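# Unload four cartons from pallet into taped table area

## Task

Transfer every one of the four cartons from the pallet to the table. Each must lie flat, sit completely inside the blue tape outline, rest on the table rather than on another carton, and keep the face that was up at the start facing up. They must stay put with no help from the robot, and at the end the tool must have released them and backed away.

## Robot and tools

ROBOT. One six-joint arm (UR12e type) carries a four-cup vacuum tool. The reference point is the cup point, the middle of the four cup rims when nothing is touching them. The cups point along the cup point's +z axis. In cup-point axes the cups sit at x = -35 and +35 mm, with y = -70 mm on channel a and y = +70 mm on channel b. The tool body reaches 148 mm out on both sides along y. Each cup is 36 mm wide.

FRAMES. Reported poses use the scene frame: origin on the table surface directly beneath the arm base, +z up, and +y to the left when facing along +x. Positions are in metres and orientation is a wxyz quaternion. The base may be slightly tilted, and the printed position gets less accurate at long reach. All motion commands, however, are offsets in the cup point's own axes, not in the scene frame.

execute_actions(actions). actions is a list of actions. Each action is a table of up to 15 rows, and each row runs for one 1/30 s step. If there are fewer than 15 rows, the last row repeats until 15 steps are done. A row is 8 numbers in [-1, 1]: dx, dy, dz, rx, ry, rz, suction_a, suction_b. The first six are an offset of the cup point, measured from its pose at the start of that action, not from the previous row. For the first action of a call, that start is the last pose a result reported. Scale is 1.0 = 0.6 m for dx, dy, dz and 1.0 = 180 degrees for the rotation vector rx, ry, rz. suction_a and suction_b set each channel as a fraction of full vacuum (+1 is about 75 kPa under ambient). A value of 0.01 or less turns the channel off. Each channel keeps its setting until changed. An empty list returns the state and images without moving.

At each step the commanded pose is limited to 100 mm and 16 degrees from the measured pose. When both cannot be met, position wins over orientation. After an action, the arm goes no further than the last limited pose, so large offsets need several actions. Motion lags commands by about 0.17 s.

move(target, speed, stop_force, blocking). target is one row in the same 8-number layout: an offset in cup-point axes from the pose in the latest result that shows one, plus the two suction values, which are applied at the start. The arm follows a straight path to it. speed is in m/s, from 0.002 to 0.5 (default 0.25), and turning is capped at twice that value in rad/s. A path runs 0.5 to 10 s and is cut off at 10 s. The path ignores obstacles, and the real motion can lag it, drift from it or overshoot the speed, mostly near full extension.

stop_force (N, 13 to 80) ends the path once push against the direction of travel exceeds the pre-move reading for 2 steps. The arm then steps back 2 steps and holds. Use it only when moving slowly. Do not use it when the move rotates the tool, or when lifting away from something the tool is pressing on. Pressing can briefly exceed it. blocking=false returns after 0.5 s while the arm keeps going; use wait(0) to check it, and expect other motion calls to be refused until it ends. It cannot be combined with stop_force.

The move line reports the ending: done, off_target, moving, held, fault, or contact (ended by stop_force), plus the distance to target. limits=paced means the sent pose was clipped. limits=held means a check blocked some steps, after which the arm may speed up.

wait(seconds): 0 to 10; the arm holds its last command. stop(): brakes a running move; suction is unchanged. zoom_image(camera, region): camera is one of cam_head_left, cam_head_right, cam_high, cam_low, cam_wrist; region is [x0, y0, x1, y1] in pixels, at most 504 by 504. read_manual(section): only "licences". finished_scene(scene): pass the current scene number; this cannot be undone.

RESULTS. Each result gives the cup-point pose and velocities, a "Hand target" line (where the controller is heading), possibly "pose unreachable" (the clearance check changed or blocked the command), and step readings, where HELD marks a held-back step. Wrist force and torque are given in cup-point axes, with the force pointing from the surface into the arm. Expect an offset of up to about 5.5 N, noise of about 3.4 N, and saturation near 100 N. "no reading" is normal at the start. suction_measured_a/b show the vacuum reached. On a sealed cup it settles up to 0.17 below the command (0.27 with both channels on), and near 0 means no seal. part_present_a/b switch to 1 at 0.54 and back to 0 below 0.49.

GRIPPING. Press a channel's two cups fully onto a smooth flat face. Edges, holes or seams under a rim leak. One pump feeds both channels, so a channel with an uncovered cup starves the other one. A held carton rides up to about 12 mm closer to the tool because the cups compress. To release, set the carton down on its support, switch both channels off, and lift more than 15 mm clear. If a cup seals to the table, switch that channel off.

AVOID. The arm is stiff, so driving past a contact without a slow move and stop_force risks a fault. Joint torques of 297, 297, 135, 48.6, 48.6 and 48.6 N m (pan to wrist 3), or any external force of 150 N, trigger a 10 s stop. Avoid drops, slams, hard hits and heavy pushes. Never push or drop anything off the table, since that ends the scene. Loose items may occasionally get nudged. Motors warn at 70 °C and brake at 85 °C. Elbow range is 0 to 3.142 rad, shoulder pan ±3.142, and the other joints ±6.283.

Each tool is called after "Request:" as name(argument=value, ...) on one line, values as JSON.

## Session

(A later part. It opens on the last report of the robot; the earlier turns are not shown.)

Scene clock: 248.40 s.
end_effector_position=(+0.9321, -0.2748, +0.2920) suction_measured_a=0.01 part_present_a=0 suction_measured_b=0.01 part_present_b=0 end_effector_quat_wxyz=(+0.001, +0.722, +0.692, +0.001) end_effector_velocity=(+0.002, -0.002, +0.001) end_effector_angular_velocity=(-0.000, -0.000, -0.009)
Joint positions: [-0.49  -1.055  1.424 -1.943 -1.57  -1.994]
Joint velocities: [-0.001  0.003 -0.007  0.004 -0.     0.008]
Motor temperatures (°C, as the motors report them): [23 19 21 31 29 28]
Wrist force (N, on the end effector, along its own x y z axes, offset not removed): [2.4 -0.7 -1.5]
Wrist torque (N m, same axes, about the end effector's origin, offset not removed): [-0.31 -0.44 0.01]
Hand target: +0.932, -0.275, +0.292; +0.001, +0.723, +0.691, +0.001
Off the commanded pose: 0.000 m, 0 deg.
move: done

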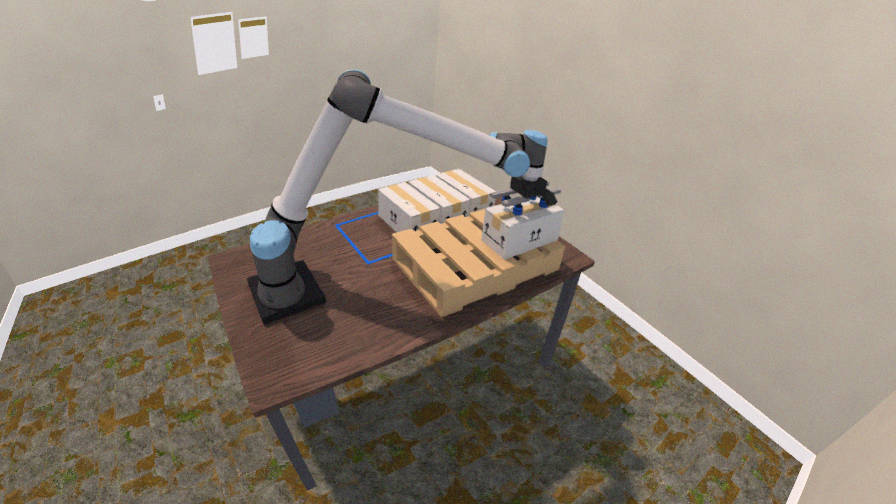

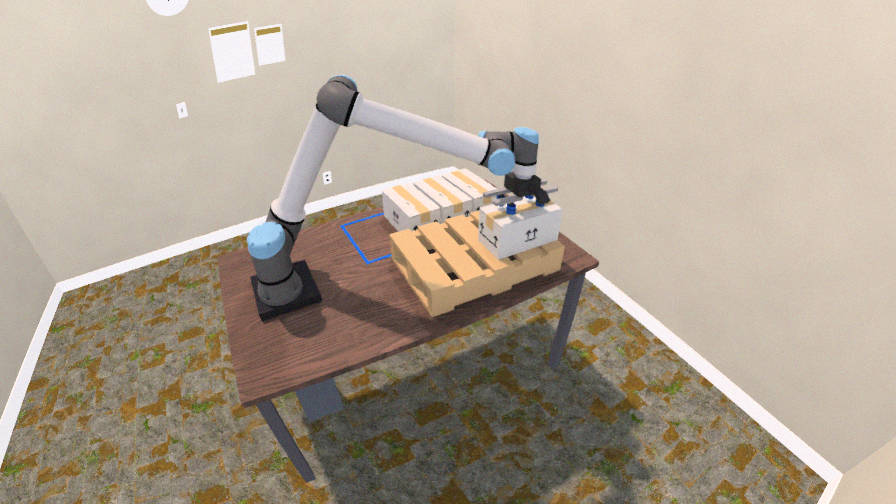

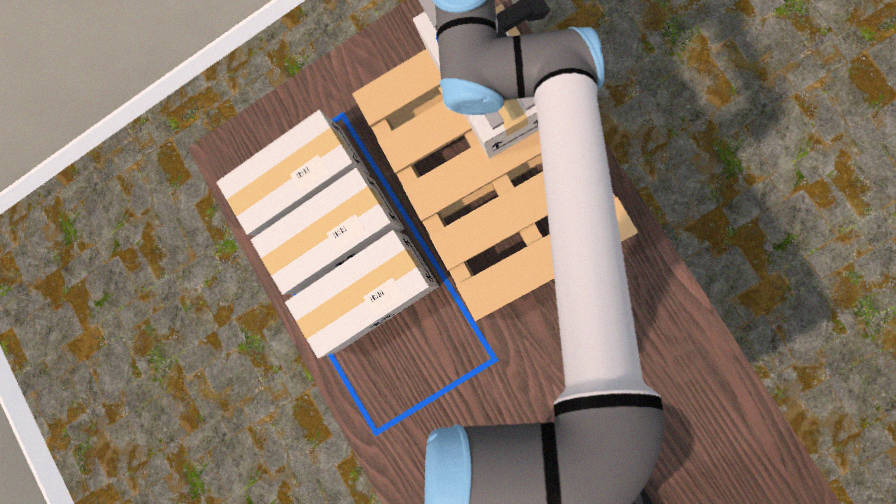

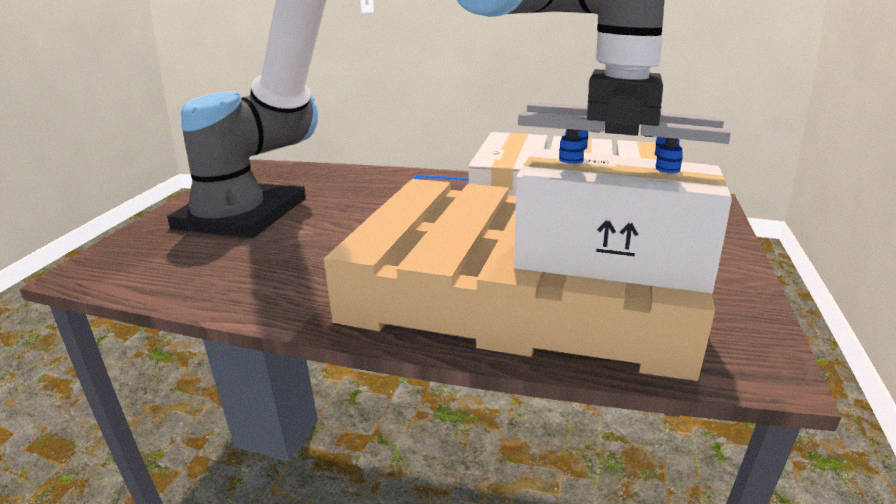

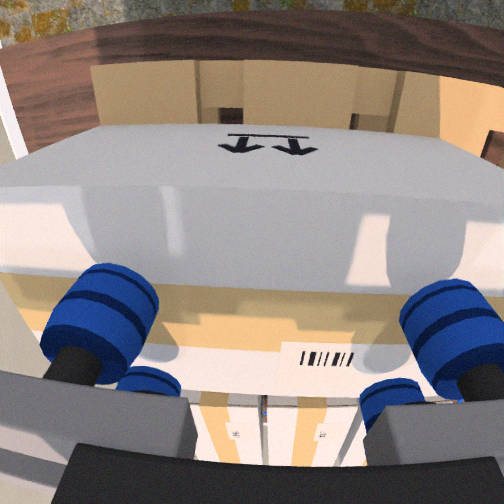

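Request:
move(target=[0,0,0.042,0,0,0,1,1], speed=0.04)

Request:
execute_actions(actions=[[[0,0,0,0,0,0,1,1]]])

Request:
move(target=[0,0,-0.1,0,0,0,1,1], speed=0.2)

Request:
move(target=[0.766,-0.729,0,0,0,-0.522,1,1], speed=0.45)

Scene clock: 256.87 s.
end_effector_position=(+0.9322, -0.2748, +0.2671) suction_measured_a=0.38 part_present_a=0 suction_measured_b=0.38 part_present_b=0 end_effector_quat_wxyz=(+0.001, +0.722, +0.692, +0.001) end_effector_velocity=(-0.001, -0.002, -0.003) end_effector_angular_velocity=(-0.001, +0.000, -0.002)
Joint positions: [-0.49  -1.039  1.446 -1.981 -1.57  -1.994]
Joint velocities: [-0.002  0.002  0.003 -0.004 -0.001 -0.   ]
Motor temperatures (°C, as the motors report them): [23 19 21 31 29 28]
Wrist force (N, on the end effector, along its own x y z axes, offset not removed): [-0.7 1.8 18.5]
Wrist torque (N m, same axes, about the end effector's origin, offset not removed): [-0.16 0.01 0.07]
Hand target: +0.932, -0.275, +0.267; +0.001, +0.722, +0.692, +0.001
Off the commanded pose: 0.000 m, 0 deg.
move: done

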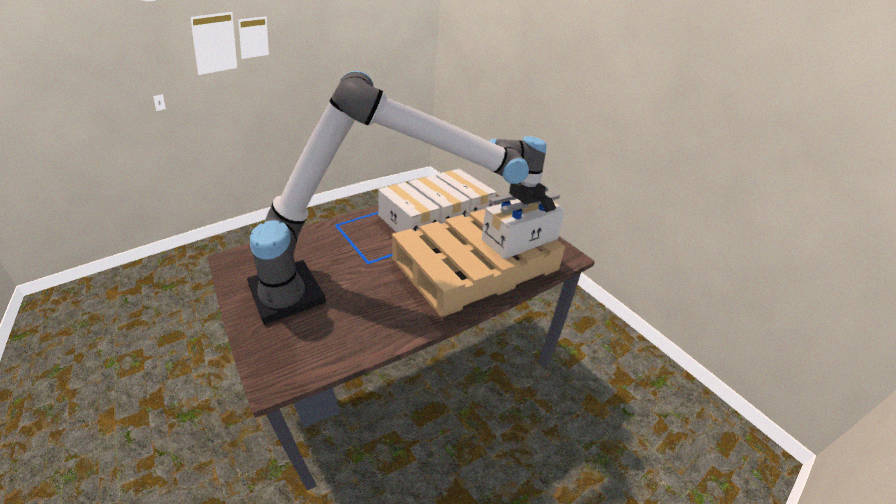

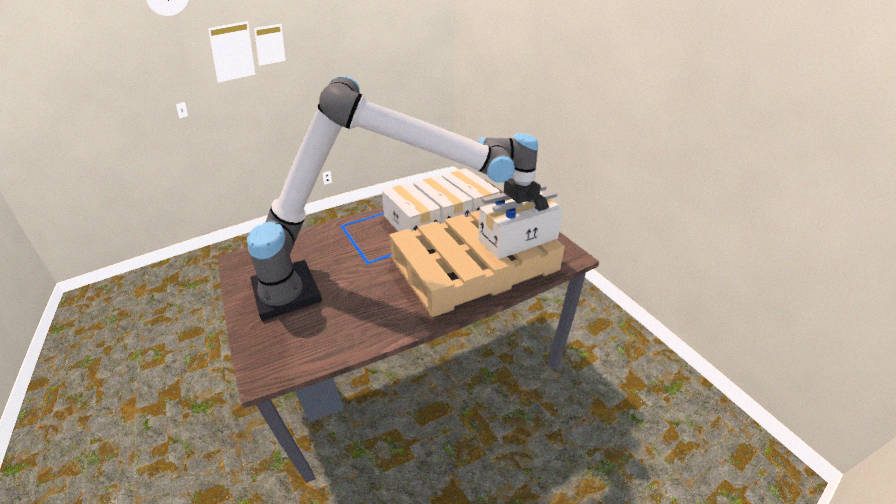

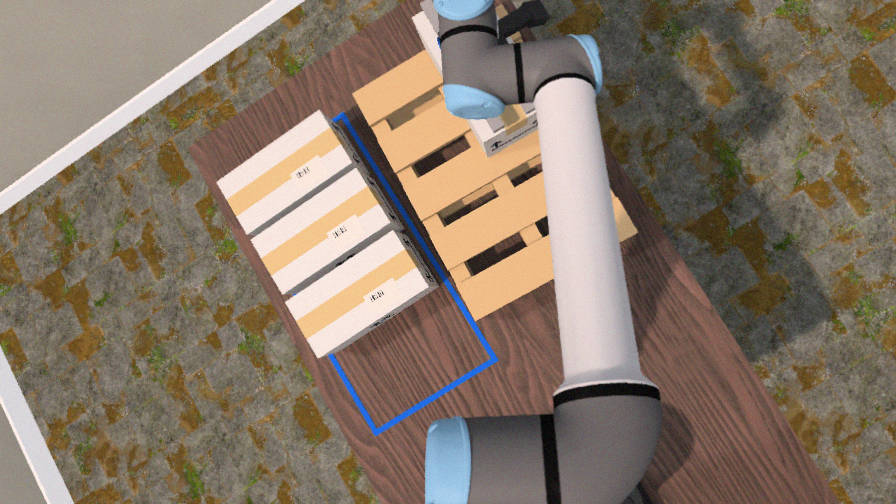

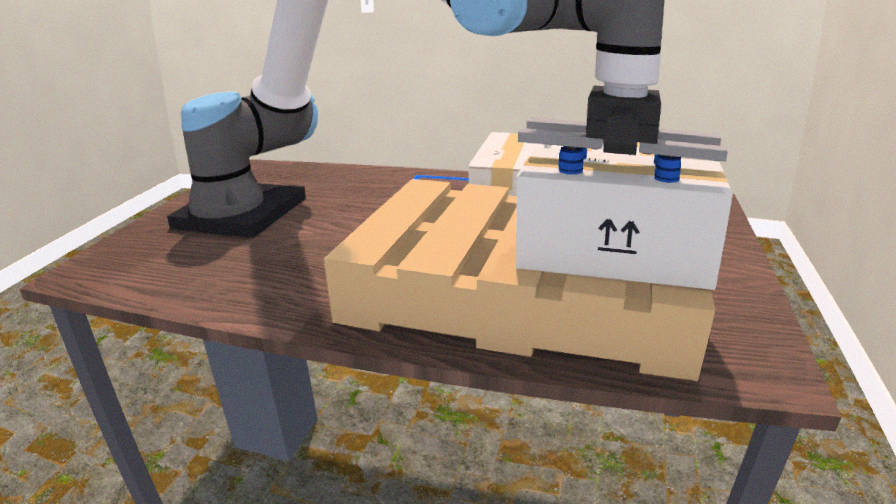

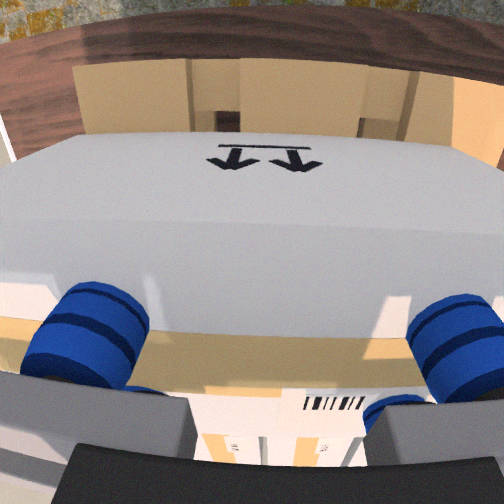

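Scene clock: 257.37 s.
end_effector_position=(+0.9321, -0.2748, +0.2670) suction_measured_a=0.61 part_present_a=1 suction_measured_b=0.61 part_present_b=1 end_effector_quat_wxyz=(+0.001, +0.722, +0.692, +0.001) end_effector_velocity=(+0.000, +0.000, -0.001) end_effector_angular_velocity=(+0.001, +0.002, +0.000)
Joint positions: [-0.49  -1.039  1.446 -1.981 -1.57  -1.994]
Joint velocities: [ 0.     0.001 -0.     0.001  0.     0.   ]
Motor temperatures (°C, as the motors report them): [23 19 21 31 29 28]
Wrist force (N, on the end effector, along its own x y z axes, offset not removed): [1.6 -1.9 20.4]
Wrist torque (N m, same axes, about the end effector's origin, offset not removed): [-0.78 -0.26 0.11]
Hand target: +0.932, -0.275, +0.267; +0.001, +0.722, +0.692, +0.001
Off the commanded pose: 0.000 m, 0 deg.
Step readings (end_effector_position):
0: (+0.9322, -0.2748, +0.2671)
1: (+0.9322, -0.2748, +0.2670)
2: (+0.9322, -0.2748, +0.2670)
4: (+0.9322, -0.2748, +0.2670)
8: (+0.9322, -0.2748, +0.2670)
15: end_effector_position above

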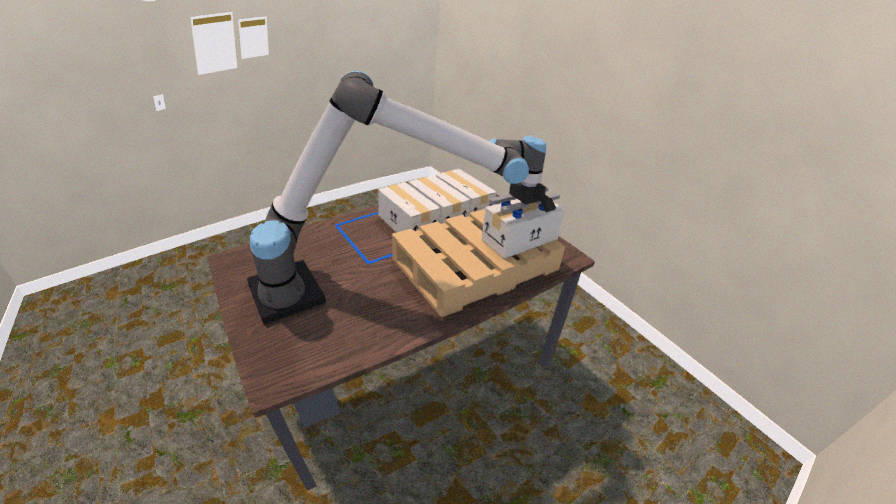

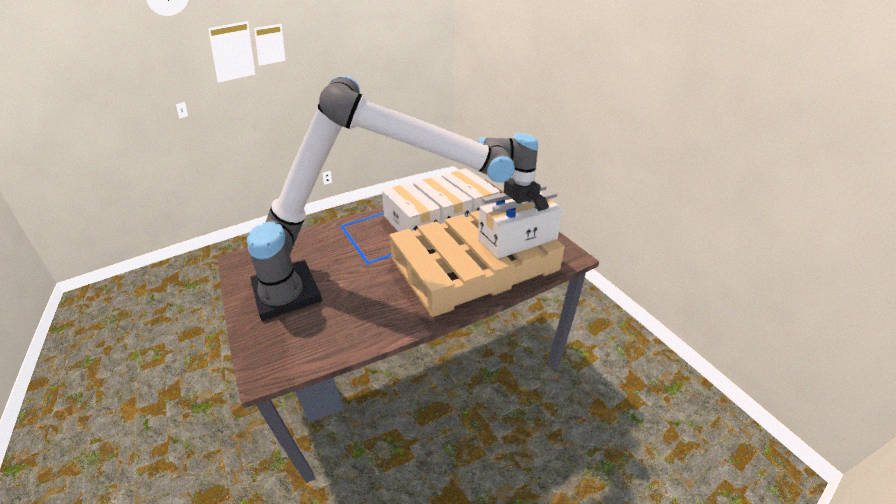

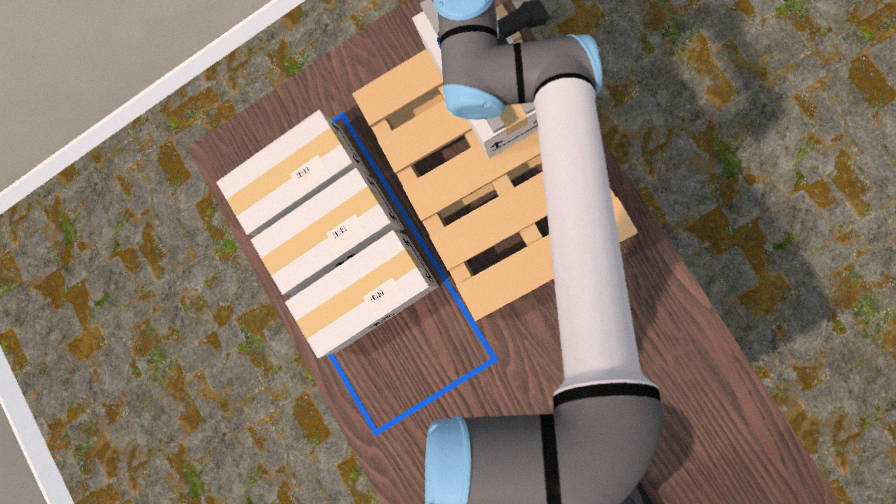

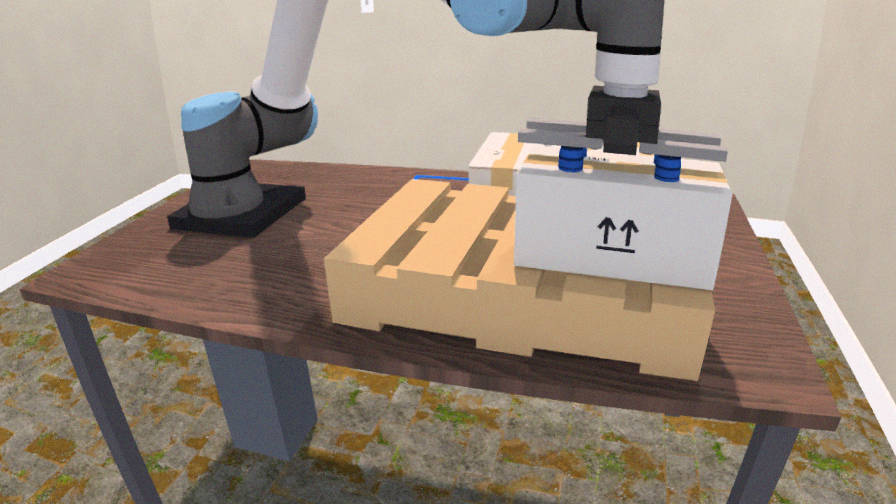

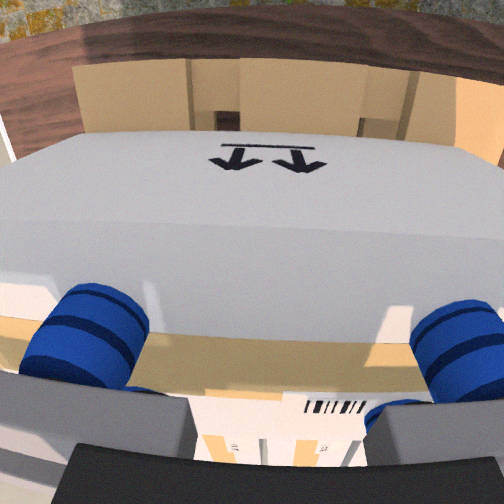

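Scene clock: 258.37 s.
end_effector_position=(+0.9320, -0.2748, +0.3266) suction_measured_a=0.64 part_present_a=1 suction_measured_b=0.64 part_present_b=1 end_effector_quat_wxyz=(+0.001, +0.722, +0.692, +0.001) end_effector_velocity=(-0.000, -0.002, +0.002) end_effector_angular_velocity=(-0.000, +0.000, -0.002)
Joint positions: [-0.49  -1.074  1.39  -1.889 -1.57  -1.994]
Joint velocities: [-0.002 -0.001 -0.003  0.004 -0.     0.   ]
Motor temperatures (°C, as the motors report them): [23 19 21 31 29 28]
Wrist force (N, on the end effector, along its own x y z axes, offset not removed): [0.6 -0.5 19.0]
Wrist torque (N m, same axes, about the end effector's origin, offset not removed): [-0.56 -0.14 0.02]
Hand target: +0.932, -0.275, +0.327; +0.001, +0.722, +0.692, +0.001
Off the commanded pose: 0.000 m, 0 deg.
move: done

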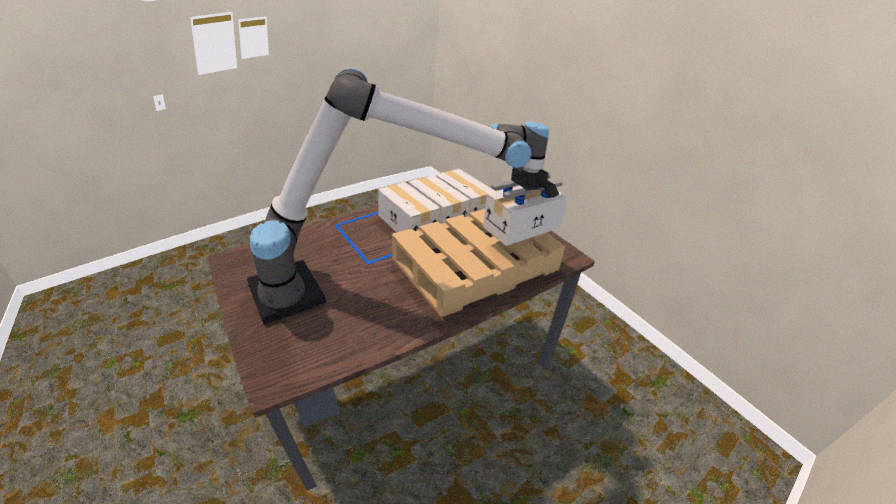

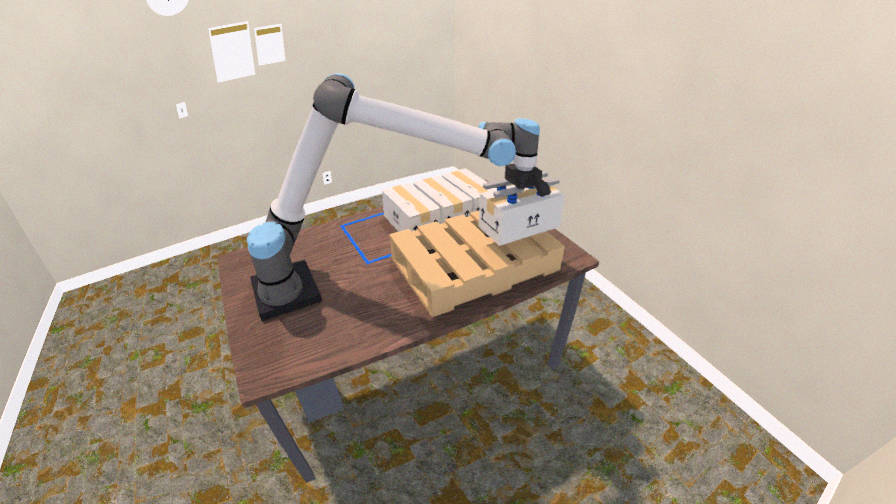

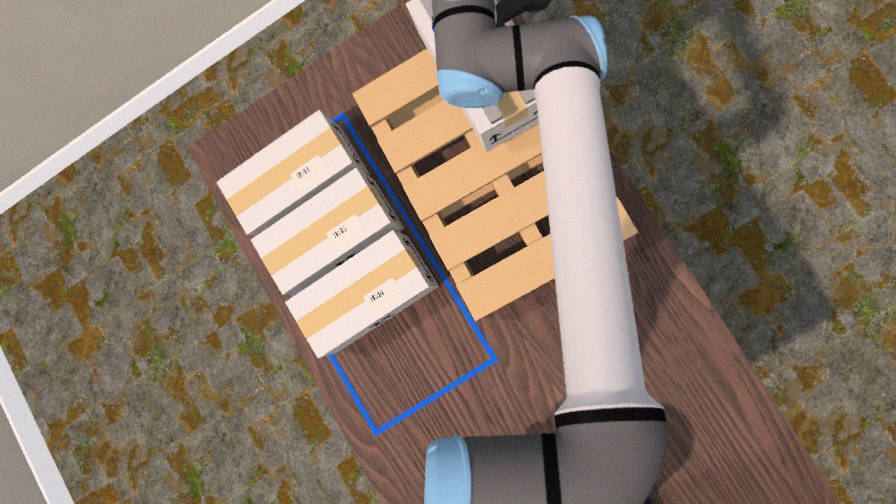

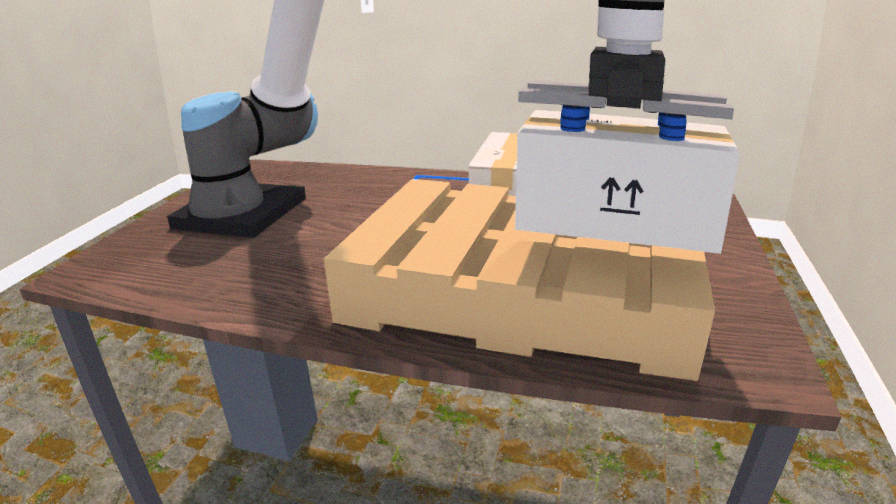

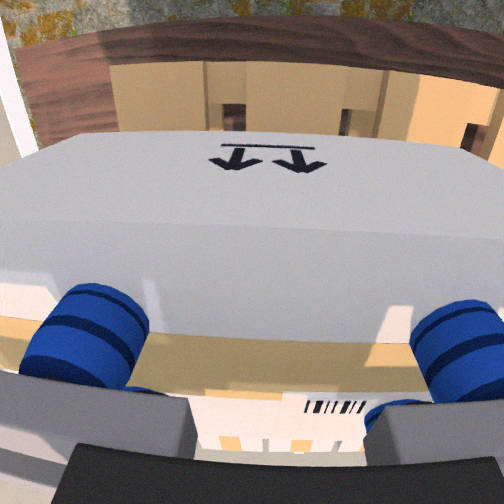

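Scene clock: 261.00 s.
end_effector_position=(+0.5150, +0.2029, +0.3251) suction_measured_a=0.64 part_present_a=1 suction_measured_b=0.64 part_present_b=1 end_effector_quat_wxyz=(+0.002, -0.013, +1.000, +0.000) end_effector_velocity=(-0.002, +0.003, -0.000) end_effector_angular_velocity=(+0.001, +0.001, +0.007)
Joint positions: [ 0.033 -1.755  2.194 -2.012 -1.572 -3.111]
Joint velocities: [ 0.005 -0.001  0.001  0.001  0.001 -0.001]
Motor temperatures (°C, as the motors report them): [23 19 21 31 29 28]
Wrist force (N, on the end effector, along its own x y z axes, offset not removed): [-0.6 -0.1 18.4]
Wrist torque (N m, same axes, about the end effector's origin, offset not removed): [-0.43 0.11 0.14]
Hand target: +0.515, +0.203, +0.325; +0.002, -0.013, +1.000, +0.000
Off the commanded pose: 0.000 m, 0 deg.
move: done

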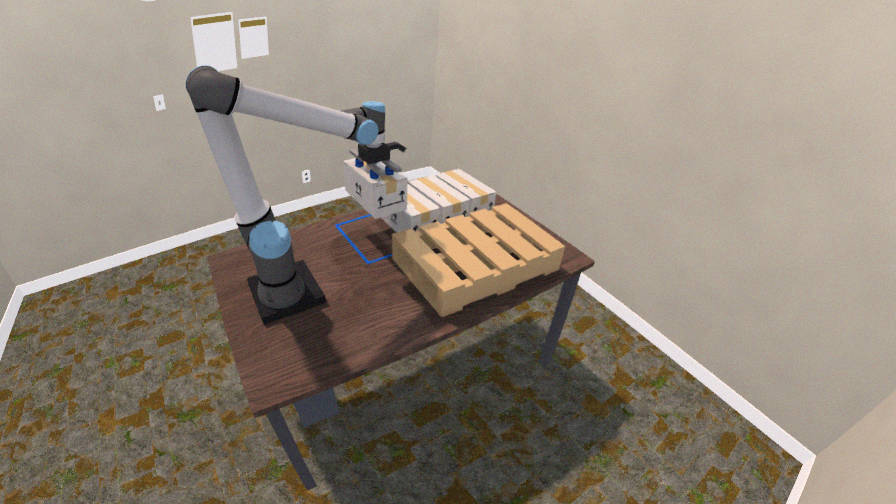

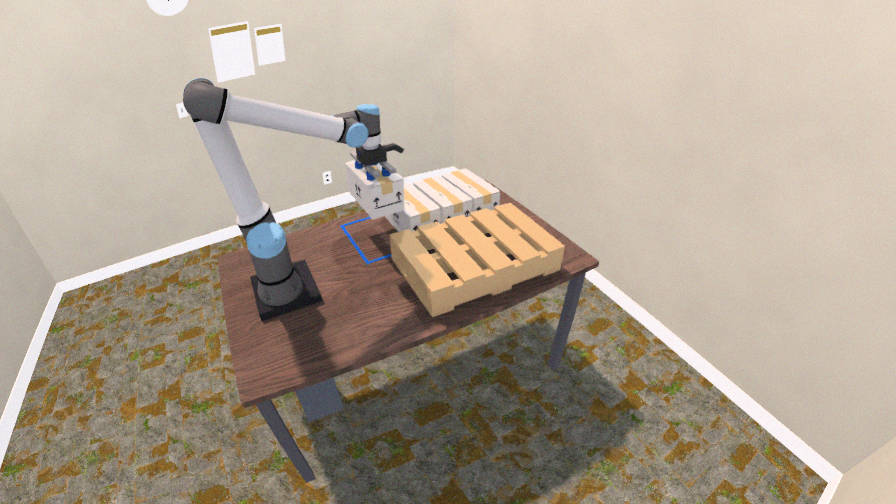

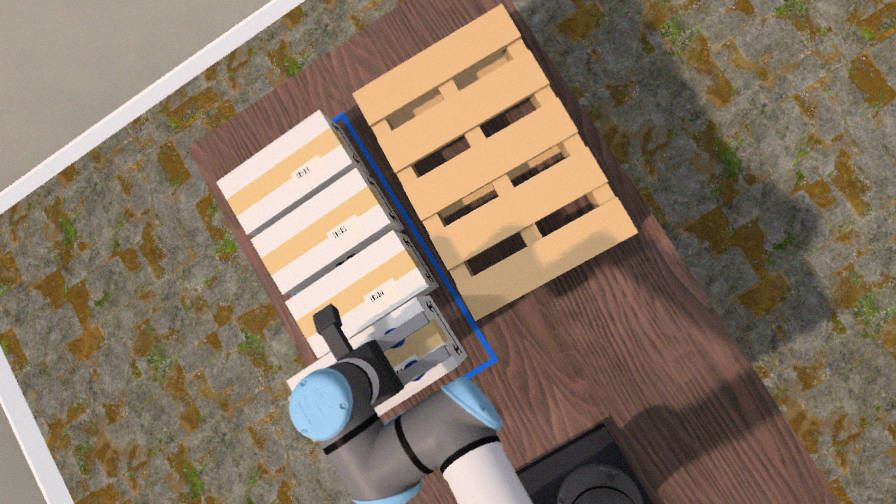

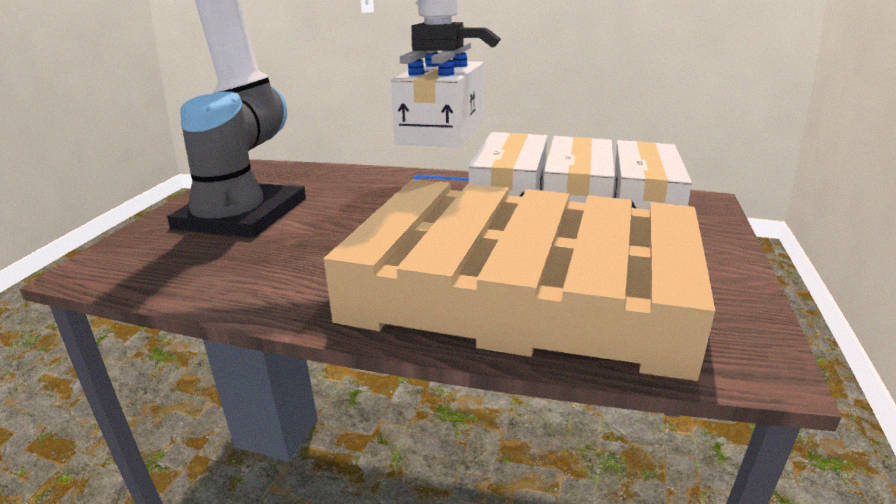

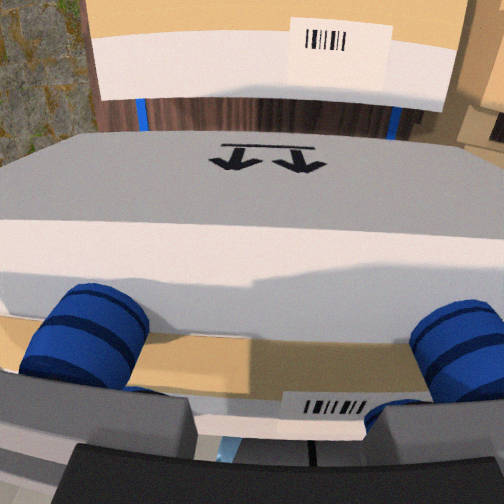

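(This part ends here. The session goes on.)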